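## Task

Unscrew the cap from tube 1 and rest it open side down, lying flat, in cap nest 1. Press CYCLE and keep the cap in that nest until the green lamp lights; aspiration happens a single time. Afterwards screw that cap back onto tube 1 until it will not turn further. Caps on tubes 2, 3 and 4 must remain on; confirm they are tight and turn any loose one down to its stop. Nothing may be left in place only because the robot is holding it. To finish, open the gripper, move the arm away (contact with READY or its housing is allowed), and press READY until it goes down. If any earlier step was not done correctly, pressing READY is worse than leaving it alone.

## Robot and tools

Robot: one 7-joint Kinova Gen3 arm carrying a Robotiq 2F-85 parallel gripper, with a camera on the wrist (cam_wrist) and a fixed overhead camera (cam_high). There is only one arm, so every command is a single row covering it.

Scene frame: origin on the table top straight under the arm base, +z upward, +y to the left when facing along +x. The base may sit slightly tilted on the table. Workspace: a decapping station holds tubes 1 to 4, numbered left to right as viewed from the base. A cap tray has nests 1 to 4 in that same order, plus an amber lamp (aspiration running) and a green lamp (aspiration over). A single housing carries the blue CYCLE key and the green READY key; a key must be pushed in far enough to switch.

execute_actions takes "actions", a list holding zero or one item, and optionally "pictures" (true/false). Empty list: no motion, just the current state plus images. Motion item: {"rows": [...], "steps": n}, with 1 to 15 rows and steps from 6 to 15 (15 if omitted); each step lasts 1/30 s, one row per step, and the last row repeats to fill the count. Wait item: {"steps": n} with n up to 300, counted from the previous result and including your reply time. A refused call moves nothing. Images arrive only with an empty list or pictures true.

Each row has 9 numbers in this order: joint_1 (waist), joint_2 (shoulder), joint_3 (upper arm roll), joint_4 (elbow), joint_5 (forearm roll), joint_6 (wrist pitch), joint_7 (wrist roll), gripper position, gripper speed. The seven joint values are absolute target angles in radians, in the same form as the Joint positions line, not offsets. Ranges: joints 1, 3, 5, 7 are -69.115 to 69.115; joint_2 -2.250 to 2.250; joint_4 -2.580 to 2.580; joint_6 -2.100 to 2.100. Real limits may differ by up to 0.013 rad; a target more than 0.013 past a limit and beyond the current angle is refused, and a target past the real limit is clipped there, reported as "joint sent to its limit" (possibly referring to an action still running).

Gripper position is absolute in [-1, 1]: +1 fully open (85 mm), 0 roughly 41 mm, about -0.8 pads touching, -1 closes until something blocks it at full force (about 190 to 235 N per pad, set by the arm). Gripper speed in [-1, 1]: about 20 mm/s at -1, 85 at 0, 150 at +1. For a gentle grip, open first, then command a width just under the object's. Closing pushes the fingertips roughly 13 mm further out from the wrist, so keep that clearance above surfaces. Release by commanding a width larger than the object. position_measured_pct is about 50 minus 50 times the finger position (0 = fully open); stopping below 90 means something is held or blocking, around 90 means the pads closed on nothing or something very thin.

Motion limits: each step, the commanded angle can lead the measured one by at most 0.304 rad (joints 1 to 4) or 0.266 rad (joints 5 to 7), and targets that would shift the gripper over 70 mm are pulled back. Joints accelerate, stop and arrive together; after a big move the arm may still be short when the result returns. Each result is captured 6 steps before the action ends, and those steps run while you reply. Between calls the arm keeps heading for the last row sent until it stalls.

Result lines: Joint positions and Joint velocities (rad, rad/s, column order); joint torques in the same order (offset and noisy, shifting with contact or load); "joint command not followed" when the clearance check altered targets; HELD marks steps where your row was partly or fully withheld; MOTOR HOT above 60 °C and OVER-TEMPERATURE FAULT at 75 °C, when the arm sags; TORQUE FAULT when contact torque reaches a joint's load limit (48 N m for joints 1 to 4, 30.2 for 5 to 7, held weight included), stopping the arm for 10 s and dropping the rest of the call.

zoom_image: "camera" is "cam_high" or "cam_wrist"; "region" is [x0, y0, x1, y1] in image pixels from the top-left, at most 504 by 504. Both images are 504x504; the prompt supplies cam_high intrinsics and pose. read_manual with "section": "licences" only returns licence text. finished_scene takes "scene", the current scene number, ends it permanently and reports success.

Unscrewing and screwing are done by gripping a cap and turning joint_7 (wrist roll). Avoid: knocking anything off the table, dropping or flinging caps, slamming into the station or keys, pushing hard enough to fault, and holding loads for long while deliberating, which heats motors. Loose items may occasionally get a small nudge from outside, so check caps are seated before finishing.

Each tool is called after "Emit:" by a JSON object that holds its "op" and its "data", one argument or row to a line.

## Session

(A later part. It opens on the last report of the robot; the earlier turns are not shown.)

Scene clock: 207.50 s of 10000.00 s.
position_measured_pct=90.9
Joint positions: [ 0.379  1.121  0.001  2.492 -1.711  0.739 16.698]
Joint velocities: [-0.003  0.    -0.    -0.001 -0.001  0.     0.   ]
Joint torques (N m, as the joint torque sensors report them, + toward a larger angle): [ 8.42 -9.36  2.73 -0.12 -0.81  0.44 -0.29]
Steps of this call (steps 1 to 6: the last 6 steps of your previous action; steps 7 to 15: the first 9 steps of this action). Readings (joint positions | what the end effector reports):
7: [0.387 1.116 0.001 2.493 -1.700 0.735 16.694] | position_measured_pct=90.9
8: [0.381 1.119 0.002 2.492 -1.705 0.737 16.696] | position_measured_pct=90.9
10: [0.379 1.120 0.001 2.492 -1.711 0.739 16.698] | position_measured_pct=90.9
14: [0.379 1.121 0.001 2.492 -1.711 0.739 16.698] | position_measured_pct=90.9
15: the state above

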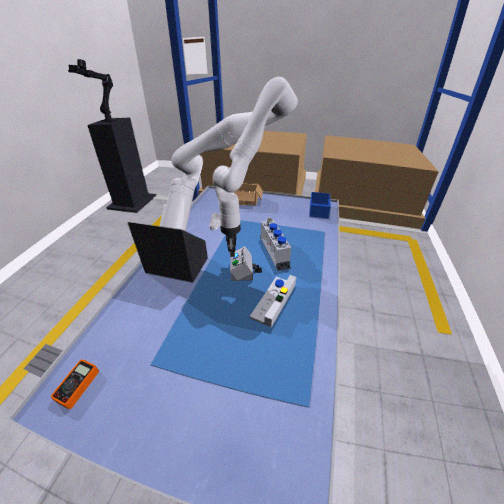

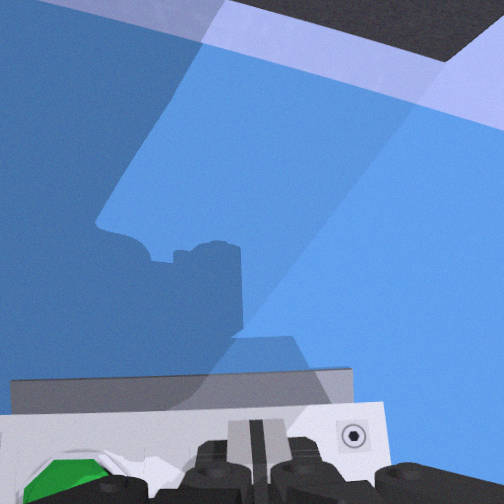

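Emit:
{"op": "execute_actions", "data": {
  "actions": [
    {"rows": [[0.4604,1.0813,0,2.5071,-1.6160,0.7023,16.6685,-0.9,0.5]], "steps": 12}
  ],
  "pictures": false
}}

Emit:
{"op": "execute_actions", "data": {
  "actions": [
    {"rows": [[0.5996,0.8610,0,2.4419,-1.1426,0.7157,16.2248,-0.9,0.5]], "steps": 15}
  ],
  "pictures": false
}}

Emit:
{"op": "execute_actions", "data": {
  "actions": [
    {"rows": [[0.4625,0.9089,0,1.8379,-0.8635,1.0123,15.2,0.05,0.5]], "steps": 15}
  ],
  "pictures": false
}}

Scene clock: 208.20 s of 10000.00 s.
position_measured_pct=90.9
Joint positions: [ 0.447  1.088  0.     2.504 -1.635  0.71  16.674]
Joint velocities: [ 0.265 -0.129  0.013  0.072  0.457 -0.178 -0.139]
Joint torques (N m, as the joint torque sensors report them, + toward a larger angle): [ 6.35 -8.53  2.43  0.83  0.07 -0.05 -0.27]
Steps of this call (steps 1 to 6: the last 6 steps of your previous action; steps 7 to 15: the robot went on to your last target; steps 16 to 21: the first 6 steps of this action). Readings (joint positions | what the end effector reports):
16: [0.380 1.120 0.001 2.492 -1.710 0.739 16.697] | position_measured_pct=90.9
17: [0.387 1.117 0.001 2.493 -1.705 0.736 16.696] | position_measured_pct=90.9
19: [0.418 1.102 -0.000 2.498 -1.675 0.725 16.686] | position_measured_pct=90.9
21: the state above

Scene clock: 208.70 s of 10000.00 s.
position_measured_pct=90.9
Joint positions: [ 0.551  0.937  0.     2.464 -1.396  0.711 16.448]
Joint velocities: [ 0.269 -0.427  0.    -0.138  1.215  0.03  -1.213]
Joint torques (N m, as the joint torque sensors report them, + toward a larger angle): [ 6.84 -7.29  3.42 -0.47 -0.34 -0.35 -0.12]
Steps of this call (steps 1 to 6: the last 6 steps of your previous action; steps 7 to 15: the first 9 steps of this action). Readings (joint positions | what the end effector reports):
7: [0.460 1.081 -0.000 2.507 -1.615 0.702 16.668] | position_measured_pct=90.9
8: [0.465 1.073 -0.000 2.505 -1.609 0.702 16.662] | position_measured_pct=90.9
10: [0.485 1.042 -0.001 2.497 -1.577 0.704 16.630] | position_measured_pct=90.9
14: [0.542 0.952 0.000 2.469 -1.436 0.710 16.489] | position_measured_pct=90.9
15: the state above

Scene clock: 209.20 s of 10000.00 s.
position_measured_pct=64.7
Joint positions: [ 0.522  0.889 -0.     2.237 -0.949  0.879 15.987]
Joint velocities: [-0.314  0.106 -0.011 -1.223  0.494  0.781 -1.076]
Joint torques (N m, as the joint torque sensors report them, + toward a larger angle): [ 9.32 -9.78  4.48 -2.91 -0.14 -0.1  -0.36]
Steps of this call (steps 1 to 6: the last 6 steps of your previous action; steps 7 to 15: the first 9 steps of this action). Readings (joint positions | what the end effector reports):
7: [0.594 0.868 0.000 2.442 -1.148 0.716 16.229] | position_measured_pct=90.9
8: [0.593 0.868 0.001 2.435 -1.128 0.721 16.212] | position_measured_pct=90.5
10: [0.582 0.870 0.000 2.405 -1.075 0.745 16.164] | position_measured_pct=84.5
14: [0.534 0.885 0.000 2.279 -0.967 0.850 16.024] | position_measured_pct=68.7
15: the state above

Emit:
{"op": "execute_actions", "data": {
  "actions": [
    {"rows": [[0.3894,1.0649,0,1.7828,-0.9781,0.9326,15.1377,0.05,0.5]], "steps": 15}
  ],
  "pictures": false
}}

Emit:
{"op": "execute_actions", "data": {
  "actions": [
    {"rows": [[0.3894,1.0649,0,1.7828,-0.9781,0.9326,15.1377,0.05,0.5]], "steps": 15}
  ],
  "pictures": true
}}

Scene clock: 209.73 s of 10000.00 s.
position_measured_pct=47.6
Joint positions: [ 0.413  1.014 -0.     1.816 -0.948  0.948 15.379]
Joint velocities: [-0.139  0.289  0.001 -0.214 -0.198 -0.102 -1.216]
Joint torques (N m, as the joint torque sensors report them, + toward a larger angle): [ 13.33 -13.9    6.21  -3.78  -0.02  -0.02  -0.41]
Steps of this call (steps 1 to 6: the last 6 steps of your previous action; step 7: the robot went on to your last target; steps 8 to 16: the first 9 steps of this action). Readings (joint positions | what the end effector reports):
8: [0.477 0.904 0.000 1.957 -0.884 0.981 15.704] | position_measured_pct=47.6
9: [0.472 0.909 0.000 1.928 -0.884 0.982 15.664] | position_measured_pct=47.6
11: [0.452 0.935 0.001 1.878 -0.896 0.975 15.582] | position_measured_pct=47.6
15: [0.418 1.004 -0.000 1.824 -0.940 0.952 15.420] | position_measured_pct=47.6
16: the state above

Scene clock: 210.23 s of 10000.00 s.
position_measured_pct=47.6
Joint positions: [ 0.39   1.064 -0.     1.783 -0.978  0.933 15.138]
Joint velocities: [ 0.     0.004  0.     0.001  0.001 -0.001 -0.   ]
Joint torques (N m, as the joint torque sensors report them, + toward a larger angle): [ 12.35 -13.55   6.12  -3.65  -0.28  -0.14  -0.37]
Steps of this call (steps 1 to 6: the last 6 steps of your previous action; steps 7 to 15: the first 9 steps of this action). Readings (joint positions | what the end effector reports):
7: [0.391 1.061 -0.000 1.784 -0.978 0.933 15.143] | position_measured_pct=47.6
8: [0.391 1.062 -0.000 1.784 -0.978 0.933 15.138] | position_measured_pct=47.6
10: [0.390 1.063 -0.000 1.783 -0.978 0.933 15.138] | position_measured_pct=47.6
14: [0.390 1.064 -0.000 1.783 -0.978 0.933 15.138] | position_measured_pct=47.6
15: the state above

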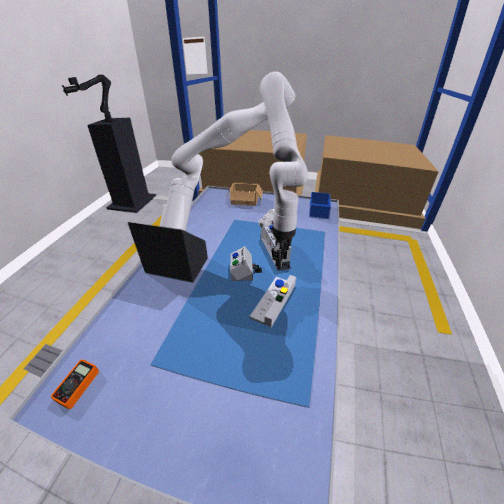

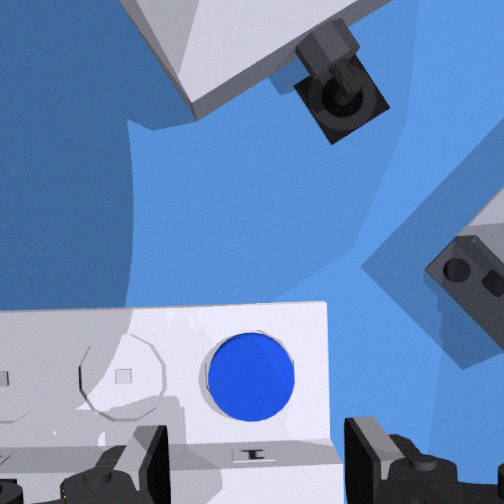

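Emit:
{"op": "execute_actions", "data": {
  "actions": [
    {"rows": [[0.2528,1.2029,0,1.7978,-1.2115,0.8354,15.2948,0.05,0.5]], "steps": 15}
  ],
  "pictures": false
}}

Emit:
{"op": "execute_actions", "data": {
  "actions": [
    {"rows": [[0.2528,1.2029,0,1.7978,-1.2115,0.8354,15.2948,0.05,0.5]], "steps": 15}
  ],
  "pictures": true
}}

Scene clock: 212.47 s of 10000.00 s.
position_measured_pct=47.6
Joint positions: [ 0.263  1.192 -0.002  1.797 -1.197  0.842 15.285]
Joint velocities: [-0.206  0.209 -0.01   0.037 -0.476 -0.196  0.322]
Joint torques (N m, as the joint torque sensors report them, + toward a larger angle): [ 17.68 -18.17   8.41  -3.27  -0.19  -0.12  -0.36]
Steps of this call (steps 1 to 6: the last 6 steps of your previous action; steps 7 to 15: the robot went on to your last target; steps 16 to 58: nothing new was sent; steps 59 to 67: the first 9 steps of this action). Readings (joint positions | what the end effector reports):
59: [0.388 1.066 0.000 1.783 -0.979 0.932 15.139] | position_measured_pct=47.6
60: [0.381 1.073 0.001 1.783 -0.988 0.928 15.144] | position_measured_pct=47.6
62: [0.352 1.103 0.003 1.785 -1.032 0.909 15.174] | position_measured_pct=47.6
66: [0.273 1.183 -0.002 1.796 -1.176 0.851 15.271] | position_measured_pct=47.6
67: the state above

Scene clock: 212.97 s of 10000.00 s.
position_measured_pct=47.6
Joint positions: [ 0.253  1.203 -0.     1.798 -1.211  0.835 15.295]
Joint velocities: [-0.001 -0.     0.    -0.001  0.    -0.    -0.   ]
Joint torques (N m, as the joint torque sensors report them, + toward a larger angle): [ 13.   -14.16   6.48  -2.01  -0.28  -0.15  -0.31]
Steps of this call (steps 1 to 6: the last 6 steps of your previous action; steps 7 to 15: the first 9 steps of this action). Readings (joint positions | what the end effector reports):
7: [0.254 1.202 -0.000 1.798 -1.211 0.835 15.295] | position_measured_pct=47.6
8: [0.254 1.202 -0.000 1.798 -1.211 0.835 15.295] | position_measured_pct=47.6
10: [0.253 1.202 -0.000 1.798 -1.211 0.835 15.295] | position_measured_pct=47.6
14: [0.253 1.203 -0.000 1.798 -1.211 0.835 15.295] | position_measured_pct=47.6
15: the state above

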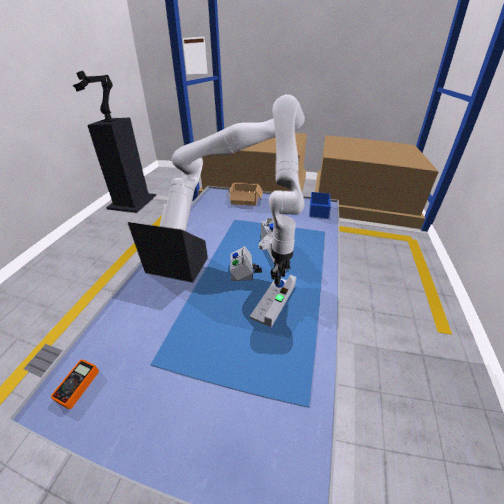

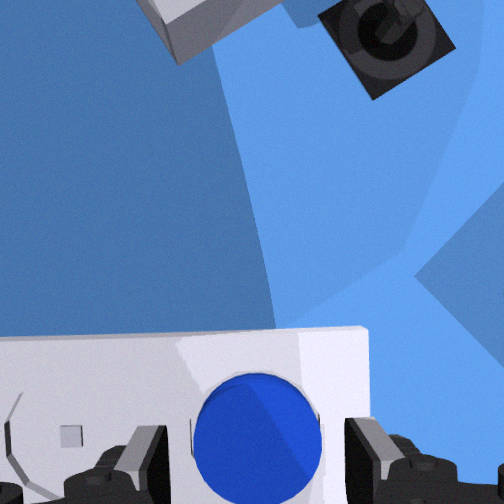

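Emit:
{"op": "zoom_image", "data": {
  "camera": "cam_high",
  "region": [250, 265, 310, 325]
}}

Region (250, 265, 310, 325) of cam_high's 504x504 image, scaled by 8.400, with more detail than that image has.

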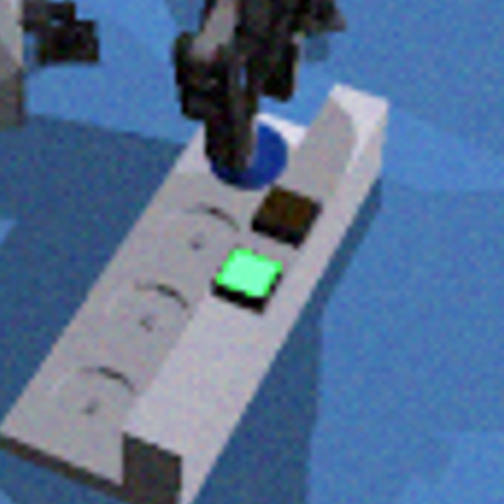

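Emit:
{"op": "execute_actions", "data": {
  "actions": [
    {"rows": [[0.2232,1.2330,0,1.7931,-1.2613,0.8232,15.3254,0.05,0.5]], "steps": 15}
  ],
  "pictures": false
}}

Emit:
{"op": "execute_actions", "data": {
  "actions": [
    {"rows": [[0.2232,1.2330,0,1.7931,-1.2613,0.8232,15.3254,-1,0.0]], "steps": 15}
  ],
  "pictures": true
}}

Scene clock: 214.23 s of 10000.00 s.
position_measured_pct=47.6
Joint positions: [ 0.224  1.232 -0.     1.793 -1.261  0.823 15.325]
Joint velocities: [-0.007  0.01   0.003 -0.002  0.001 -0.001  0.   ]
Joint torques (N m, as the joint torque sensors report them, + toward a larger angle): [ 13.4  -14.39   6.37  -1.71  -0.3    0.02  -0.32]
Steps of this call (steps 1 to 6: the last 6 steps of your previous action; steps 7 to 15: the robot went on to your last target; steps 16 to 29: nothing new was sent; steps 30 to 38: the first 9 steps of this action). Readings (joint positions | what the end effector reports):
30: [0.251 1.204 0.000 1.798 -1.213 0.835 15.296] | position_measured_pct=47.6
31: [0.245 1.211 0.001 1.796 -1.221 0.833 15.300] | position_measured_pct=47.6
33: [0.227 1.230 0.000 1.794 -1.252 0.825 15.320] | position_measured_pct=47.6
37: [0.225 1.232 -0.000 1.793 -1.261 0.823 15.325] | position_measured_pct=47.6
38: the state above

Scene clock: 214.73 s of 10000.00 s.
position_measured_pct=62.3
Joint positions: [ 0.224  1.232  0.001  1.793 -1.261  0.824 15.325]
Joint velocities: [-0.     0.002 -0.003 -0.001 -0.001 -0.001  0.   ]
Joint torques (N m, as the joint torque sensors report them, + toward a larger angle): [ 12.48 -12.8    5.73  -1.69  -0.38  -0.47  -0.24]
Steps of this call (steps 1 to 6: the last 6 steps of your previous action; steps 7 to 15: the first 9 steps of this action). Readings (joint positions | what the end effector reports):
7: [0.223 1.233 -0.000 1.793 -1.261 0.823 15.325] | position_measured_pct=47.6
8: [0.223 1.233 -0.000 1.793 -1.261 0.823 15.325] | position_measured_pct=48.0
10: [0.223 1.233 0.000 1.793 -1.261 0.823 15.325] | position_measured_pct=52.0
14: [0.224 1.232 0.001 1.793 -1.261 0.824 15.325] | position_measured_pct=61.1
15: the state above

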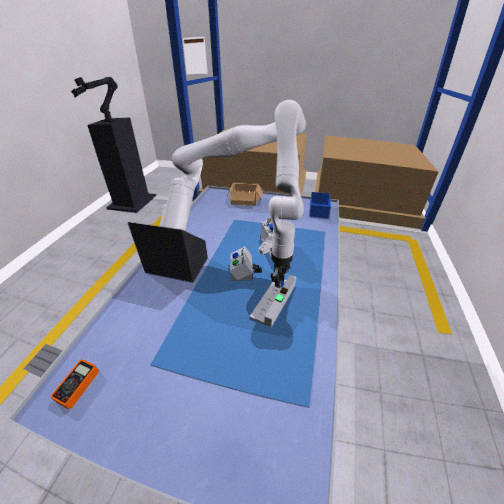

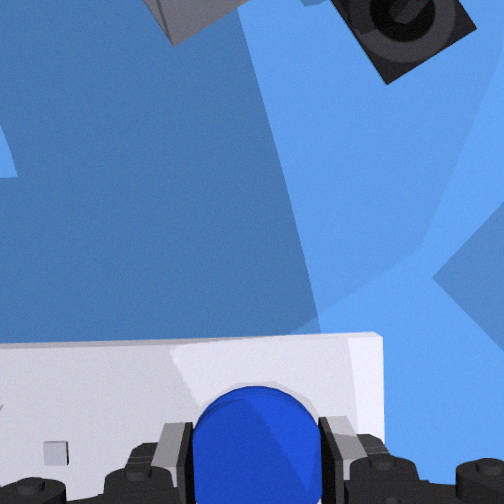

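Emit:
{"op": "execute_actions", "data": {
  "actions": [
    {"rows": [[0.2232,1.2330,0,1.7931,-1.2613,0.8232,15.3254,-1,0.0]], "steps": 8}
  ],
  "pictures": false
}}

Scene clock: 215.00 s of 10000.00 s.
position_measured_pct=62.3
Joint positions: [ 0.224  1.232  0.001  1.793 -1.261  0.823 15.325]
Joint velocities: [-0.001  0.001 -0.     0.001  0.     0.001  0.   ]
Joint torques (N m, as the joint torque sensors report them, + toward a larger angle): [ 12.58 -13.19   5.8   -1.87  -0.38  -0.38  -0.29]
Steps of this call (steps 1 to 6: the last 6 steps of your previous action; steps 7 to 8: the first 2 steps of this action). Readings (joint positions | what the end effector reports):
7: [0.224 1.232 0.001 1.793 -1.261 0.823 15.325] | position_measured_pct=62.3
8: the state above

Emit:
{"op": "execute_actions", "data": {
  "actions": [
    {"rows": [[0.2366,1.2190,0,1.7964,-1.2379,0.8293,15.3100,-1,0.0]], "steps": 8}
  ],
  "pictures": false
}}

Emit:
{"op": "execute_actions", "data": {
  "actions": [
    {"rows": [[0.3894,1.0649,0,1.7828,-0.9781,0.9326,15.1377,-1,0.0]], "steps": 15}
  ],
  "pictures": true
}}

Scene clock: 215.27 s of 10000.00 s.
position_measured_pct=62.3
Joint positions: [ 0.231  1.225 -0.001  1.795 -1.252  0.826 15.319]
Joint velocities: [ 0.193 -0.202 -0.027  0.058  0.332  0.088 -0.213]
Joint torques (N m, as the joint torque sensors report them, + toward a larger angle): [ 17.23 -18.09   8.29  -2.59  -0.23  -0.39  -0.04]
Steps of this call (steps 1 to 6: the last 6 steps of your previous action; steps 7 to 8: the first 2 steps of this action). Readings (joint positions | what the end effector reports):
7: [0.226 1.231 0.000 1.794 -1.260 0.824 15.325] | position_measured_pct=62.3
8: the state above

Scene clock: 215.77 s of 10000.00 s.
position_measured_pct=62.3
Joint positions: [ 0.372  1.082  0.002  1.783 -1.006  0.921 15.156]
Joint velocities: [ 0.316 -0.316  0.027 -0.031  0.673  0.26  -0.444]
Joint torques (N m, as the joint torque sensors report them, + toward a larger angle): [ 9.   -9.37  4.15 -2.52 -0.08 -0.05 -0.38]
Steps of this call (steps 1 to 6: the last 6 steps of your previous action; steps 7 to 15: the first 9 steps of this action). Readings (joint positions | what the end effector reports):
7: [0.238 1.218 -0.000 1.796 -1.236 0.830 15.309] | position_measured_pct=62.3
8: [0.244 1.212 -0.001 1.796 -1.228 0.833 15.304] | position_measured_pct=62.3
10: [0.274 1.182 -0.002 1.793 -1.184 0.851 15.274] | position_measured_pct=62.3
14: [0.359 1.095 0.000 1.784 -1.033 0.911 15.174] | position_measured_pct=62.3
15: the state above

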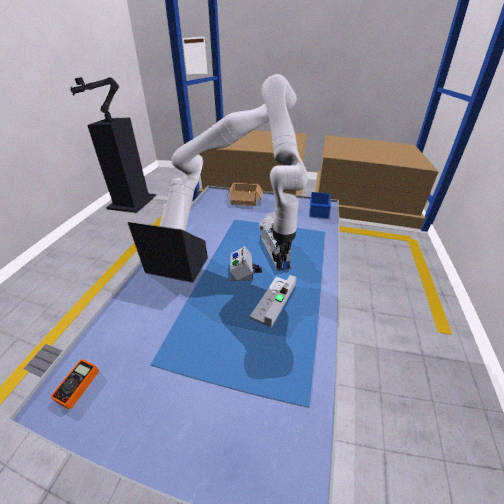

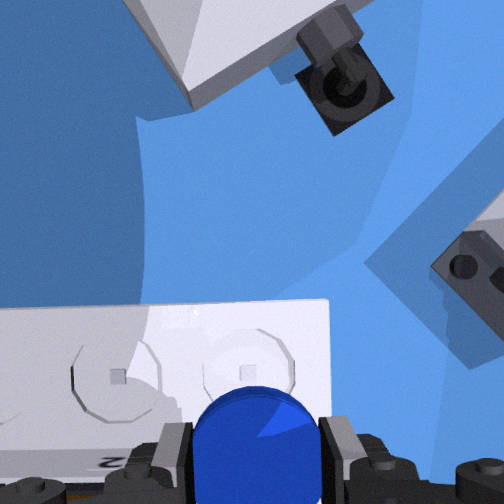

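Emit:
{"op": "execute_actions", "data": {
  "actions": [
    {"rows": [[0.4625,0.9089,0,1.8379,-0.8635,1.0123,15.0,-1,0.0]], "steps": 12}
  ],
  "pictures": false
}}

Emit:
{"op": "zoom_image", "data": {
  "camera": "cam_wrist",
  "region": [150, 360, 370, 504]
}}

Scene clock: 219.03 s of 10000.00 s.
position_measured_pct=62.3
Joint positions: [ 0.431  0.977 -0.001  1.812 -0.919  0.974 15.067]
Joint velocities: [ 0.363 -0.785  0.017  0.269  0.598  0.429 -0.725]
Joint torques (N m, as the joint torque sensors report them, + toward a larger angle): [ 12.67 -13.23   6.48  -3.47  -0.23  -0.04  -0.41]
Steps of this call (steps 1 to 6: the last 6 steps of your previous action; steps 7 to 30: the robot went on to your last target; steps 31 to 92: nothing new was sent; steps 93 to 98: the first 6 steps of this action). Readings (joint positions | what the end effector reports):
93: [0.390 1.063 -0.000 1.783 -0.978 0.933 15.137] | position_measured_pct=62.3
94: [0.393 1.057 -0.001 1.786 -0.974 0.935 15.133] | position_measured_pct=62.3
96: [0.407 1.027 -0.001 1.795 -0.955 0.949 15.110] | position_measured_pct=62.3
98: the state above

Region (150, 360, 370, 504) of cam_wrist's 504x504 image, scaled by 2.291; it fills the top 330 rows of this view, and the rest is white.

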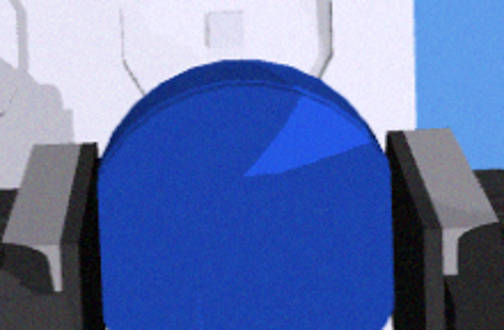

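Emit:
{"op": "execute_actions", "data": {
  "actions": [
    {"rows": [[-0.0077,0.3678,0,2.2213,-1.1136,0.9180,14.08,-1,0.0]], "steps": 15}
  ],
  "pictures": false
}}

Emit:
{"op": "execute_actions", "data": {
  "actions": [
    {"rows": [[-0.0077,0.3678,0,2.2213,-1.1136,0.9180,14.08,-1,0.0]], "steps": 15}
  ],
  "pictures": true
}}

Scene clock: 220.23 s of 10000.00 s.
position_measured_pct=62.3
Joint positions: [ 0.292  0.738  0.001  1.996 -0.976  0.969 14.86 ]
Joint velocities: [-0.836 -0.83   0.     0.699 -0.428 -0.161 -0.72 ]
Joint torques (N m, as the joint torque sensors report them, + toward a larger angle): [ 11.53 -11.43   5.96  -3.93  -0.19  -0.16  -0.48]
Steps of this call (steps 1 to 6: the last 6 steps of your previous action; steps 7 to 27: the robot went on to your last target; steps 28 to 36: the first 9 steps of this action). Readings (joint positions | what the end effector reports):
28: [0.461 0.907 0.000 1.839 -0.864 1.012 14.999] | position_measured_pct=62.3
29: [0.454 0.900 0.002 1.845 -0.868 1.009 14.995] | position_measured_pct=62.3
31: [0.424 0.870 0.003 1.872 -0.889 1.001 14.972] | position_measured_pct=62.3
35: [0.320 0.766 0.001 1.971 -0.961 0.975 14.884] | position_measured_pct=62.3
36: the state above

Scene clock: 220.73 s of 10000.00 s.
position_measured_pct=62.3
Joint positions: [ 0.017  0.4   -0.001  2.205 -1.104  0.922 14.327]
Joint velocities: [-0.153 -0.198  0.003  0.109 -0.063 -0.025 -1.216]
Joint torques (N m, as the joint torque sensors report them, + toward a larger angle): [ 8.93 -8.22  5.61 -3.19 -0.07 -0.42 -0.3 ]
Steps of this call (steps 1 to 6: the last 6 steps of your previous action; steps 7 to 15: the first 9 steps of this action). Readings (joint positions | what the end effector reports):
7: [0.111 0.522 -0.000 2.133 -1.060 0.938 14.652] | position_measured_pct=62.3
8: [0.091 0.496 -0.001 2.148 -1.070 0.935 14.612] | position_measured_pct=62.3
10: [0.059 0.455 -0.001 2.173 -1.085 0.930 14.531] | position_measured_pct=62.3
14: [0.023 0.408 -0.001 2.201 -1.102 0.923 14.368] | position_measured_pct=62.3
15: the state above

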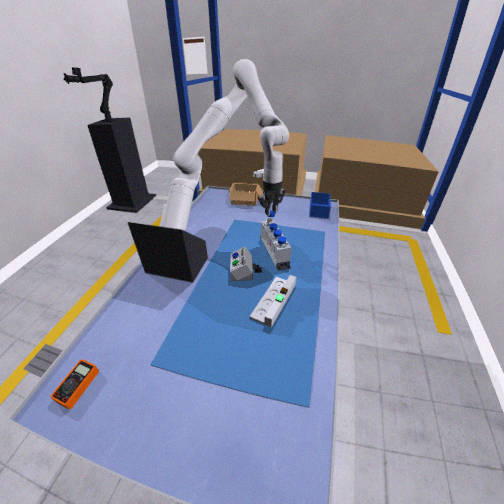

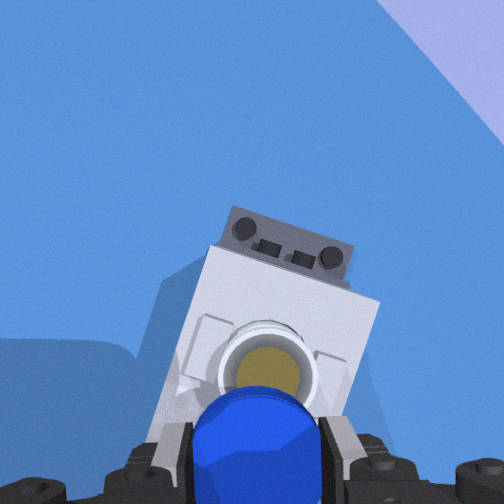

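Emit:
{"op": "execute_actions", "data": {
  "actions": [
    {"rows": [[-0.0077,0.3678,0,2.2213,-1.1136,0.9180,14.08,-1,0.0]], "steps": 15}
  ],
  "pictures": true
}}

Scene clock: 221.57 s of 10000.00 s.
position_measured_pct=62.3
Joint positions: [-0.008  0.368 -0.     2.221 -1.114  0.918 14.08 ]
Joint velocities: [ 0.001 -0.001 -0.     0.     0.    -0.     0.   ]
Joint torques (N m, as the joint torque sensors report them, + toward a larger angle): [ 8.19 -8.65  5.22 -2.88 -0.4  -0.17 -0.36]
Steps of this call (steps 1 to 6: the last 6 steps of your previous action; steps 7 to 16: the robot went on to your last target; steps 17 to 25: the first 9 steps of this action). Readings (joint positions | what the end effector reports):
17: [-0.008 0.368 -0.000 2.221 -1.114 0.918 14.080] | position_measured_pct=62.3
18: [-0.008 0.368 -0.000 2.221 -1.114 0.918 14.080] | position_measured_pct=62.3
20: [-0.008 0.368 -0.000 2.221 -1.114 0.918 14.080] | position_measured_pct=62.3
24: [-0.008 0.368 -0.000 2.221 -1.114 0.918 14.080] | position_measured_pct=62.3
25: the state above

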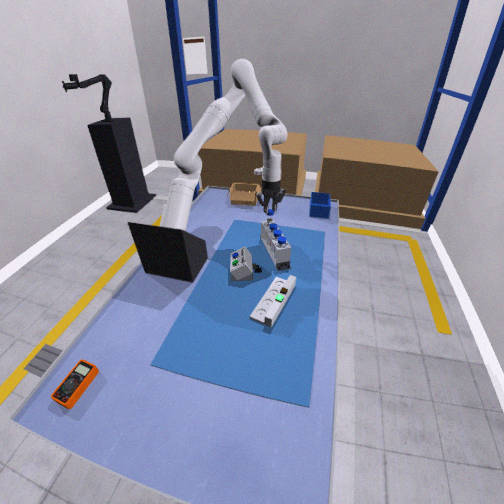

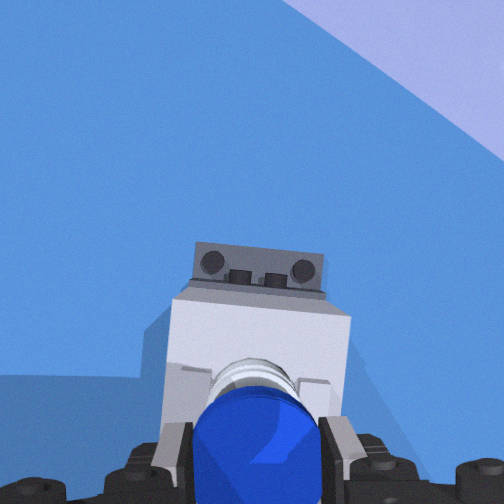

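Emit:
{"op": "execute_actions", "data": {
  "actions": [
    {"rows": [[-0.0708,0.4188,0,2.2440,-1.2137,0.8602,14.08,-1,0.0]], "steps": 15}
  ],
  "pictures": false
}}

Emit:
{"op": "execute_actions", "data": {
  "actions": [
    {"rows": [[-0.0841,0.4303,0,2.2479,-1.2364,0.8492,14.08,-1,0.0]], "steps": 15}
  ],
  "pictures": true
}}

Scene clock: 222.53 s of 10000.00 s.
position_measured_pct=62.3
Joint positions: [-0.067  0.416 -0.     2.244 -1.214  0.86  14.08 ]
Joint velocities: [-0.025  0.017  0.01   0.003 -0.003 -0.008  0.   ]
Joint torques (N m, as the joint torque sensors report them, + toward a larger angle): [ 8.02 -8.88  5.17 -2.05 -0.32 -0.16 -0.32]
Steps of this call (steps 1 to 6: the last 6 steps of your previous action; steps 7 to 15: the robot went on to your last target; steps 16 to 20: nothing new was sent; steps 21 to 29: the first 9 steps of this action). Readings (joint positions | what the end effector reports):
21: [-0.009 0.369 0.000 2.222 -1.115 0.917 14.080] | position_measured_pct=62.3
22: [-0.017 0.375 0.001 2.223 -1.123 0.912 14.080] | position_measured_pct=62.3
24: [-0.046 0.398 0.001 2.233 -1.164 0.888 14.080] | position_measured_pct=62.3
28: [-0.066 0.416 -0.001 2.243 -1.213 0.861 14.080] | position_measured_pct=62.3
29: the state above

Scene clock: 223.03 s of 10000.00 s.
position_measured_pct=62.3
Joint positions: [-0.084  0.43  -0.     2.248 -1.236  0.849 14.08 ]
Joint velocities: [-0.003  0.003 -0.     0.002  0.     0.    -0.   ]
Joint torques (N m, as the joint torque sensors report them, + toward a larger angle): [ 8.67 -9.29  5.07 -1.99 -0.28 -0.19 -0.26]
Steps of this call (steps 1 to 6: the last 6 steps of your previous action; steps 7 to 15: the first 9 steps of this action). Readings (joint positions | what the end effector reports):
7: [-0.072 0.420 0.000 2.244 -1.215 0.859 14.080] | position_measured_pct=62.3
8: [-0.079 0.425 0.001 2.246 -1.223 0.855 14.080] | position_measured_pct=62.3
10: [-0.083 0.430 -0.001 2.248 -1.235 0.850 14.080] | position_measured_pct=62.3
14: [-0.083 0.430 -0.000 2.248 -1.236 0.849 14.080] | position_measured_pct=62.3
15: the state above

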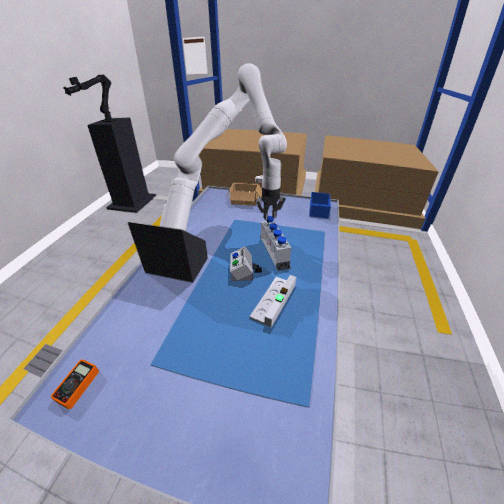

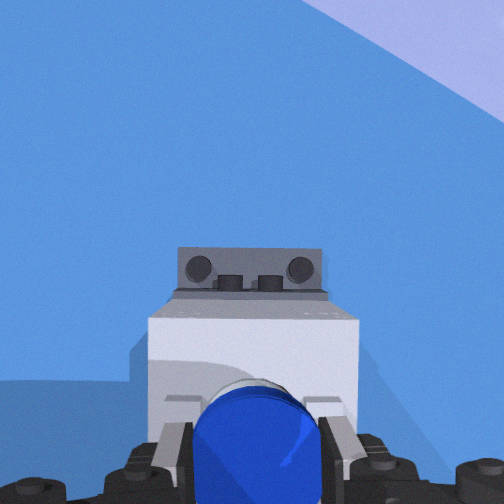

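Emit:
{"op": "execute_actions", "data": {
  "actions": [
    {"rows": [[-0.0932,0.4381,0,2.2504,-1.2519,0.8422,14.08,-1,0.0]], "steps": 15}
  ],
  "pictures": false
}}

Emit:
{"op": "execute_actions", "data": {
  "actions": [
    {"rows": [[-0.0977,0.4420,0,2.2515,-1.2597,0.8388,14.08,-1,0.0]], "steps": 12}
  ],
  "pictures": false
}}

Scene clock: 223.70 s of 10000.00 s.
position_measured_pct=62.3
Joint positions: [-0.093  0.438 -0.     2.251 -1.252  0.842 14.08 ]
Joint velocities: [-0.002  0.002  0.001  0.    -0.001 -0.001  0.   ]
Joint torques (N m, as the joint torque sensors report them, + toward a larger angle): [ 8.52 -9.68  5.22 -1.79 -0.33 -0.31 -0.32]
Steps of this call (steps 1 to 6: the last 6 steps of your previous action; steps 7 to 11: the robot went on to your last target; steps 12 to 20: the first 9 steps of this action). Readings (joint positions | what the end effector reports):
12: [-0.086 0.432 0.000 2.248 -1.238 0.848 14.080] | position_measured_pct=62.3
13: [-0.091 0.436 0.001 2.249 -1.245 0.845 14.080] | position_measured_pct=62.3
15: [-0.092 0.438 -0.000 2.250 -1.251 0.843 14.080] | position_measured_pct=62.3
19: [-0.093 0.438 -0.000 2.251 -1.252 0.842 14.080] | position_measured_pct=62.3
20: the state above

Scene clock: 224.10 s of 10000.00 s.
position_measured_pct=62.3
Joint positions: [-0.095  0.439  0.001  2.253 -1.258  0.841 14.08 ]
Joint velocities: [-0.002  0.    -0.     0.001 -0.001 -0.    -0.   ]
Joint torques (N m, as the joint torque sensors report them, + toward a larger angle): [ 7.06 -7.26  4.   -3.09 -1.44 -1.17 -0.27]
Steps of this call (steps 1 to 6: the last 6 steps of your previous action; steps 7 to 12: the first 6 steps of this action). Readings (joint positions | what the end effector reports):
7: [-0.095 0.439 0.000 2.251 -1.253 0.842 14.080] | position_measured_pct=62.3
8: [-0.096 0.440 0.002 2.252 -1.256 0.842 14.080] | position_measured_pct=62.3
10: [-0.095 0.439 0.001 2.253 -1.257 0.841 14.080] | position_measured_pct=62.3
12: the state above

Emit:
{"op": "execute_actions", "data": {
  "actions": [
    {"rows": [[-0.0977,0.4420,0,2.2515,-1.2597,0.8388,13.96,-1,0.0],[-0.0977,0.4420,0,2.2515,-1.2597,0.8388,13.90,-1,0.0],[-0.0977,0.4420,0,2.2515,-1.2597,0.8388,13.84,-1,0.0],[-0.0977,0.4420,0,2.2515,-1.2597,0.8388,13.78,-1,0.0],[-0.0977,0.4420,0,2.2515,-1.2597,0.8388,13.72,-1,0.0],[-0.0977,0.4420,0,2.2515,-1.2597,0.8388,13.66,-1,0.0],[-0.0977,0.4420,0,2.2515,-1.2597,0.8388,13.58,-1,0.0]], "steps": 15}
  ],
  "pictures": false
}}

Emit:
{"op": "execute_actions", "data": {
  "actions": [
    {"rows": [[-0.0977,0.4420,0,2.2515,-1.2597,0.8388,13.08,-1,0.0]], "steps": 15}
  ],
  "pictures": false
}}

Scene clock: 225.50 s of 10000.00 s.
position_measured_pct=62.3
Joint positions: [-0.096  0.439  0.001  2.253 -1.258  0.841 13.818]
Joint velocities: [-0.    -0.001 -0.001 -0.001 -0.    -0.    -1.215]
Joint torques (N m, as the joint torque sensors report them, + toward a larger angle): [ 7.19 -7.32  4.   -3.21 -1.28 -1.14 -0.35]
Steps of this call (steps 1 to 6: the last 6 steps of your previous action; steps 7 to 15: the robot went on to your last target; steps 16 to 33: nothing new was sent; steps 34 to 42: the first 9 steps of this action). Readings (joint positions | what the end effector reports):
34: [-0.096 0.439 0.001 2.253 -1.258 0.841 14.079] | position_measured_pct=62.3
35: [-0.096 0.439 0.001 2.253 -1.258 0.841 14.069] | position_measured_pct=62.3
37: [-0.096 0.439 0.001 2.253 -1.258 0.841 14.019] | position_measured_pct=62.3
41: [-0.096 0.439 0.001 2.253 -1.258 0.841 13.859] | position_measured_pct=62.3
42: the state above

Scene clock: 226.00 s of 10000.00 s.
position_measured_pct=62.3
Joint positions: [-0.096  0.439  0.001  2.253 -1.258  0.84  13.289]
Joint velocities: [-0.     0.002 -0.    -0.002 -0.001 -0.001 -1.216]
Joint torques (N m, as the joint torque sensors report them, + toward a larger angle): [ 7.42 -7.61  4.33 -2.74 -0.95 -1.08 -0.25]
Steps of this call (steps 1 to 6: the last 6 steps of your previous action; steps 7 to 15: the first 9 steps of this action). Readings (joint positions | what the end effector reports):
7: [-0.096 0.439 0.001 2.253 -1.258 0.841 13.581] | position_measured_pct=62.3
8: [-0.096 0.439 0.001 2.253 -1.258 0.841 13.561] | position_measured_pct=62.3
10: [-0.096 0.439 0.001 2.253 -1.258 0.840 13.492] | position_measured_pct=62.3
14: [-0.096 0.439 0.001 2.253 -1.258 0.840 13.330] | position_measured_pct=62.3
15: the state above

Emit:
{"op": "execute_actions", "data": {
  "actions": [
    {"rows": [[-0.0977,0.4420,0,2.2515,-1.2597,0.8388,12.55,-1,0.0]], "steps": 15}
  ],
  "pictures": false
}}

Emit:
{"op": "execute_actions", "data": {
  "actions": [
    {"rows": [[-0.0977,0.4420,0,2.2515,-1.2597,0.8388,12.0,-1,0.0]], "steps": 15}
  ],
  "pictures": false
}}

Scene clock: 226.57 s of 10000.00 s.
position_measured_pct=62.3
Joint positions: [-0.096  0.44   0.001  2.252 -1.259  0.84  12.818]
Joint velocities: [-0.     0.    -0.    -0.003 -0.    -0.    -1.216]
Joint torques (N m, as the joint torque sensors report them, + toward a larger angle): [ 7.59 -8.1   4.33 -2.56 -0.69 -0.97 -0.27]
Steps of this call (steps 1 to 6: the last 6 steps of your previous action; steps 7 to 8: the robot went on to your last target; steps 9 to 17: the first 9 steps of this action). Readings (joint positions | what the end effector reports):
9: [-0.096 0.440 0.001 2.253 -1.258 0.840 13.079] | position_measured_pct=62.3
10: [-0.096 0.440 0.001 2.253 -1.258 0.840 13.069] | position_measured_pct=62.3
12: [-0.096 0.440 0.001 2.253 -1.258 0.840 13.019] | position_measured_pct=62.3
16: [-0.096 0.440 0.001 2.252 -1.259 0.840 12.859] | position_measured_pct=62.3
17: the state above

Scene clock: 227.07 s of 10000.00 s.
position_measured_pct=62.3
Joint positions: [-0.096  0.44   0.001  2.252 -1.259  0.839 12.251]
Joint velocities: [ 0.     0.002  0.002  0.001  0.002 -0.004 -1.215]
Joint torques (N m, as the joint torque sensors report them, + toward a larger angle): [ 7.54 -8.54  4.28 -2.4  -0.78 -0.62 -0.31]
Steps of this call (steps 1 to 6: the last 6 steps of your previous action; steps 7 to 15: the first 9 steps of this action). Readings (joint positions | what the end effector reports):
7: [-0.096 0.440 0.001 2.252 -1.259 0.840 12.560] | position_measured_pct=62.3
8: [-0.096 0.440 0.001 2.252 -1.259 0.840 12.531] | position_measured_pct=62.3
10: [-0.096 0.440 0.001 2.252 -1.259 0.840 12.454] | position_measured_pct=62.3
14: [-0.096 0.440 0.001 2.252 -1.259 0.839 12.292] | position_measured_pct=62.3
15: the state above

Emit:
{"op": "execute_actions", "data": {
  "actions": [
    {"rows": [[-0.0977,0.4420,0,2.2515,-1.2597,0.8388,11.45,-1,0.0]], "steps": 15}
  ],
  "pictures": false
}}

Emit:
{"op": "execute_actions", "data": {
  "actions": [
    {"rows": [[-0.0977,0.4420,0,2.2515,-1.2597,0.8388,10.9,-1,0.0]], "steps": 15}
  ],
  "pictures": false
}}

Scene clock: 227.77 s of 10000.00 s.
position_measured_pct=62.3
Joint positions: [-0.097  0.441  0.001  2.252 -1.259  0.839 11.738]
Joint velocities: [-0.001  0.001  0.    -0.002 -0.001 -0.001 -1.215]
Joint torques (N m, as the joint torque sensors report them, + toward a larger angle): [ 7.71 -9.03  4.34 -2.37 -0.84 -0.47 -0.26]
Steps of this call (steps 1 to 6: the last 6 steps of your previous action; steps 7 to 12: the robot went on to your last target; steps 13 to 21: the first 9 steps of this action). Readings (joint positions | what the end effector reports):
13: [-0.096 0.441 0.001 2.252 -1.259 0.839 11.999] | position_measured_pct=62.3
14: [-0.096 0.441 0.001 2.252 -1.259 0.839 11.989] | position_measured_pct=62.3
16: [-0.096 0.441 0.001 2.252 -1.259 0.839 11.939] | position_measured_pct=62.3
20: [-0.096 0.441 0.001 2.252 -1.259 0.839 11.779] | position_measured_pct=62.3
21: the state above

Scene clock: 228.27 s of 10000.00 s.
position_measured_pct=62.3
Joint positions: [-0.097  0.442  0.001  2.252 -1.259  0.839 11.153]
Joint velocities: [-0.001  0.002 -0.     0.     0.001 -0.002 -1.216]
Joint torques (N m, as the joint torque sensors report them, + toward a larger angle): [ 8.09 -9.39  4.46 -2.27 -0.72 -0.36 -0.12]
Steps of this call (steps 1 to 6: the last 6 steps of your previous action; steps 7 to 15: the first 9 steps of this action). Readings (joint positions | what the end effector reports):
7: [-0.097 0.441 0.001 2.252 -1.259 0.839 11.469] | position_measured_pct=62.3
8: [-0.097 0.441 0.001 2.252 -1.259 0.839 11.436] | position_measured_pct=62.3
10: [-0.097 0.441 0.001 2.252 -1.259 0.839 11.356] | position_measured_pct=62.3
14: [-0.097 0.441 0.001 2.252 -1.259 0.839 11.194] | position_measured_pct=62.3
15: the state above

Emit:
{"op": "execute_actions", "data": {
  "actions": [
    {"rows": [[-0.0991,0.4432,0,2.2519,-1.2620,0.8378,10.35,-1,0.0]], "steps": 15}
  ],
  "pictures": false
}}

Emit:
{"op": "execute_actions", "data": {
  "actions": [
    {"rows": [[-0.0999,0.4440,0,2.2521,-1.2636,0.8371,9.8,-1,0.0]], "steps": 15}
  ],
  "pictures": false
}}

Scene clock: 228.83 s of 10000.00 s.
position_measured_pct=62.3
Joint positions: [-0.098  0.442  0.001  2.253 -1.26   0.838 10.638]
Joint velocities: [-0.002 -0.002 -0.     0.001 -0.004 -0.002 -1.215]
Joint torques (N m, as the joint torque sensors report them, + toward a larger angle): [ 7.71 -8.97  4.3  -2.24 -0.87 -0.48 -0.2 ]
Steps of this call (steps 1 to 6: the last 6 steps of your previous action; steps 7 to 8: the robot went on to your last target; steps 9 to 17: the first 9 steps of this action). Readings (joint positions | what the end effector reports):
9: [-0.097 0.442 0.001 2.252 -1.259 0.839 10.899] | position_measured_pct=62.3
10: [-0.097 0.442 0.001 2.252 -1.259 0.838 10.889] | position_measured_pct=62.3
12: [-0.097 0.442 0.001 2.252 -1.259 0.838 10.839] | position_measured_pct=62.3
16: [-0.098 0.442 0.001 2.253 -1.260 0.838 10.679] | position_measured_pct=62.3
17: the state above

Scene clock: 229.33 s of 10000.00 s.
position_measured_pct=62.3
Joint positions: [-0.098  0.443  0.001  2.253 -1.262  0.838 10.053]
Joint velocities: [-0.     0.002 -0.001  0.003 -0.003 -0.001 -1.216]
Joint torques (N m, as the joint torque sensors report them, + toward a larger angle): [ 7.56 -8.67  4.27 -2.58 -1.07 -0.4  -0.35]
Steps of this call (steps 1 to 6: the last 6 steps of your previous action; steps 7 to 15: the first 9 steps of this action). Readings (joint positions | what the end effector reports):
7: [-0.098 0.442 0.001 2.253 -1.261 0.838 10.369] | position_measured_pct=62.3
8: [-0.098 0.442 0.001 2.253 -1.261 0.838 10.336] | position_measured_pct=62.3
10: [-0.098 0.443 0.001 2.253 -1.261 0.838 10.256] | position_measured_pct=62.3
14: [-0.098 0.443 0.001 2.253 -1.262 0.838 10.094] | position_measured_pct=62.3
15: the state above

Emit:
{"op": "execute_actions", "data": {
  "actions": [
    {"rows": [[-0.0999,0.4440,0,2.2521,-1.2636,0.8371,9.25,-1,0.0]], "steps": 15}
  ],
  "pictures": false
}}

Emit:
{"op": "execute_actions", "data": {
  "actions": [
    {"rows": [[-0.0999,0.4440,0,2.2521,-1.2636,0.8371,8.7,-1,0.0]], "steps": 15}
  ],
  "pictures": false
}}

Scene clock: 229.93 s of 10000.00 s.
position_measured_pct=62.3
Joint positions: [-0.099  0.443  0.001  2.253 -1.263  0.837  9.538]
Joint velocities: [-0.001  0.003  0.    -0.001 -0.001 -0.001 -1.216]
Joint torques (N m, as the joint torque sensors report them, + toward a larger angle): [ 8.08 -8.85  4.69 -2.36 -0.7  -0.4  -0.47]
Steps of this call (steps 1 to 6: the last 6 steps of your previous action; steps 7 to 9: the robot went on to your last target; steps 10 to 18: the first 9 steps of this action). Readings (joint positions | what the end effector reports):
10: [-0.099 0.443 0.001 2.253 -1.262 0.838 9.799] | position_measured_pct=62.3
11: [-0.099 0.443 0.001 2.253 -1.262 0.837 9.789] | position_measured_pct=62.3
13: [-0.099 0.443 0.001 2.253 -1.262 0.837 9.739] | position_measured_pct=62.3
17: [-0.099 0.443 0.001 2.253 -1.263 0.837 9.579] | position_measured_pct=62.3
18: the state above

Scene clock: 230.43 s of 10000.00 s.
position_measured_pct=62.3
Joint positions: [-0.1    0.444  0.     2.253 -1.263  0.837  8.953]
Joint velocities: [-0.002  0.003 -0.001 -0.001 -0.001 -0.001 -1.216]
Joint torques (N m, as the joint torque sensors report them, + toward a larger angle): [ 8.36 -9.52  4.78 -2.36 -0.55 -0.11 -0.12]
Steps of this call (steps 1 to 6: the last 6 steps of your previous action; steps 7 to 15: the first 9 steps of this action). Readings (joint positions | what the end effector reports):
7: [-0.099 0.444 0.001 2.253 -1.263 0.837 9.269] | position_measured_pct=62.3
8: [-0.099 0.444 0.001 2.253 -1.263 0.837 9.236] | position_measured_pct=62.3
10: [-0.099 0.444 0.000 2.253 -1.263 0.837 9.156] | position_measured_pct=62.3
14: [-0.099 0.444 0.000 2.253 -1.263 0.837 8.994] | position_measured_pct=62.3
15: the state above

Emit:
{"op": "execute_actions", "data": {
  "actions": [
    {"rows": [[-0.1011,0.4450,0,2.2524,-1.2655,0.8362,8.15,-1,0.0]], "steps": 15}
  ],
  "pictures": false
}}

Emit:
{"op": "execute_actions", "data": {
  "actions": [
    {"rows": [[-0.1016,0.4455,0,2.2525,-1.2665,0.8358,7.6,-1,0.0]], "steps": 15}
  ],
  "pictures": false
}}

Scene clock: 231.17 s of 10000.00 s.
position_measured_pct=62.3
Joint positions: [-0.1    0.444  0.     2.253 -1.264  0.837  8.438]
Joint velocities: [-0.001  0.002  0.     0.    -0.004 -0.001 -1.215]
Joint torques (N m, as the joint torque sensors report them, + toward a larger angle): [ 8.35 -9.48  4.69 -2.31 -0.44 -0.3  -0.16]
Steps of this call (steps 1 to 6: the last 6 steps of your previous action; steps 7 to 13: the robot went on to your last target; steps 14 to 22: the first 9 steps of this action). Readings (joint positions | what the end effector reports):
14: [-0.100 0.444 0.000 2.253 -1.263 0.837 8.699] | position_measured_pct=62.3
15: [-0.100 0.444 0.000 2.253 -1.263 0.837 8.689] | position_measured_pct=62.3
17: [-0.100 0.444 0.000 2.253 -1.263 0.837 8.639] | position_measured_pct=62.3
21: [-0.100 0.444 0.000 2.253 -1.264 0.837 8.479] | position_measured_pct=62.3
22: the state above

Scene clock: 231.67 s of 10000.00 s.
position_measured_pct=62.3
Joint positions: [-0.101  0.445  0.001  2.253 -1.265  0.836  7.853]
Joint velocities: [ 0.001 -0.     0.001  0.    -0.001 -0.    -1.215]
Joint torques (N m, as the joint torque sensors report them, + toward a larger angle): [ 7.94 -8.98  4.55 -2.75 -0.77 -0.29 -0.31]
Steps of this call (steps 1 to 6: the last 6 steps of your previous action; steps 7 to 15: the first 9 steps of this action). Readings (joint positions | what the end effector reports):
7: [-0.101 0.445 0.000 2.253 -1.265 0.836 8.169] | position_measured_pct=62.3
8: [-0.101 0.445 0.000 2.253 -1.265 0.836 8.136] | position_measured_pct=62.3
10: [-0.101 0.445 0.000 2.253 -1.265 0.836 8.056] | position_measured_pct=62.3
14: [-0.101 0.445 0.001 2.253 -1.265 0.836 7.894] | position_measured_pct=62.3
15: the state above

Emit:
{"op": "execute_actions", "data": {
  "actions": [
    {"rows": [[-0.1016,0.4455,0,2.2525,-1.2665,0.8358,7.05,-1,0.0]], "steps": 15}
  ],
  "pictures": false
}}

Emit:
{"op": "execute_actions", "data": {
  "actions": [
    {"rows": [[-0.1022,0.4460,0,2.2526,-1.2675,0.8354,6.5,-1,0.0]], "steps": 15}
  ],
  "pictures": false
}}

Scene clock: 232.27 s of 10000.00 s.
position_measured_pct=62.3
Joint positions: [-0.102  0.443 -0.     2.252 -1.263  0.836  7.342]
Joint velocities: [-0.001 -0.003  0.    -0.002  0.002  0.004 -1.212]
Joint torques (N m, as the joint torque sensors report them, + toward a larger angle): [ 8.69 -7.57  5.54 -0.76 -2.02 -0.06 -2.37]
Steps of this call (steps 1 to 6: the last 6 steps of your previous action; steps 7 to 9: the robot went on to your last target; steps 10 to 18: the first 9 steps of this action). Readings (joint positions | what the end effector reports):
10: [-0.101 0.445 0.001 2.254 -1.266 0.836 7.599] | position_measured_pct=62.3
11: [-0.101 0.445 0.001 2.254 -1.266 0.836 7.590] | position_measured_pct=62.3
13: [-0.101 0.445 0.001 2.253 -1.266 0.836 7.539] | position_measured_pct=62.3
17: [-0.102 0.443 -0.000 2.252 -1.263 0.836 7.383] | position_measured_pct=62.3
18: the state above

Scene clock: 232.77 s of 10000.00 s.
position_measured_pct=62.7
Joint positions: [-0.102  0.442 -0.     2.251 -1.263  0.835  6.758]
Joint velocities: [ 0.005  0.004  0.01   0.017  0.016 -0.016 -1.216]
Joint torques (N m, as the joint torque sensors report them, + toward a larger angle): [ 8.84 -7.02  4.8  -0.94 -2.29 -0.15 -2.28]
Steps of this call (steps 1 to 6: the last 6 steps of your previous action; steps 7 to 15: the first 9 steps of this action). Readings (joint positions | what the end effector reports):
7: [-0.102 0.442 -0.001 2.251 -1.263 0.837 7.074] | position_measured_pct=62.3
8: [-0.102 0.442 -0.001 2.251 -1.263 0.837 7.040] | position_measured_pct=62.3
10: [-0.102 0.442 -0.001 2.251 -1.263 0.836 6.961] | position_measured_pct=62.3
14: [-0.102 0.442 -0.000 2.251 -1.264 0.836 6.798] | position_measured_pct=62.7
15: the state above

Emit:
{"op": "execute_actions", "data": {
  "actions": [
    {"rows": [[-0.1016,0.4455,0,2.2525,-1.2665,0.8358,6.60,-0.13,0.0]], "steps": 15}
  ],
  "pictures": true
}}

Scene clock: 233.80 s of 10000.00 s.
position_measured_pct=56.3
Joint positions: [-0.102  0.445 -0.     2.252 -1.267  0.836  6.6  ]
Joint velocities: [ 0.003  0.005  0.003  0.01   0.005 -0.002 -0.   ]
Joint torques (N m, as the joint torque sensors report them, + toward a larger angle): [ 8.63 -9.25  4.79 -1.94 -0.23 -0.17 -0.33]
Steps of this call (steps 1 to 6: the last 6 steps of your previous action; steps 7 to 22: the robot went on to your last target; steps 23 to 31: the first 9 steps of this action). Readings (joint positions | what the end effector reports):
23: [-0.103 0.442 -0.001 2.249 -1.266 0.836 6.506] | position_measured_pct=62.7
24: [-0.103 0.442 -0.001 2.249 -1.267 0.835 6.514] | position_measured_pct=62.3
26: [-0.103 0.444 -0.001 2.249 -1.269 0.836 6.559] | position_measured_pct=58.3
30: [-0.102 0.445 -0.000 2.251 -1.267 0.836 6.600] | position_measured_pct=56.7
31: the state above

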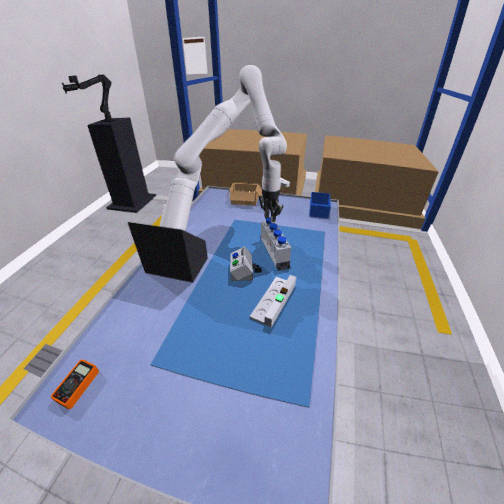

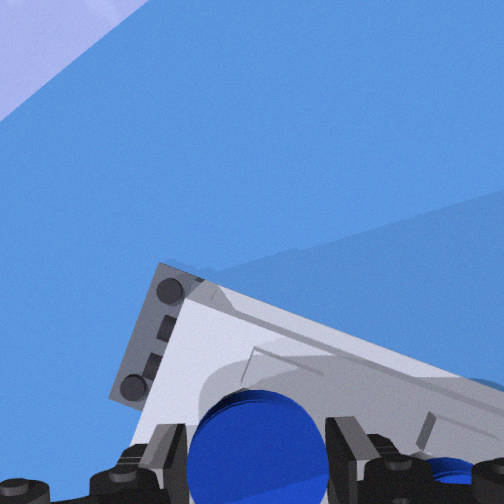

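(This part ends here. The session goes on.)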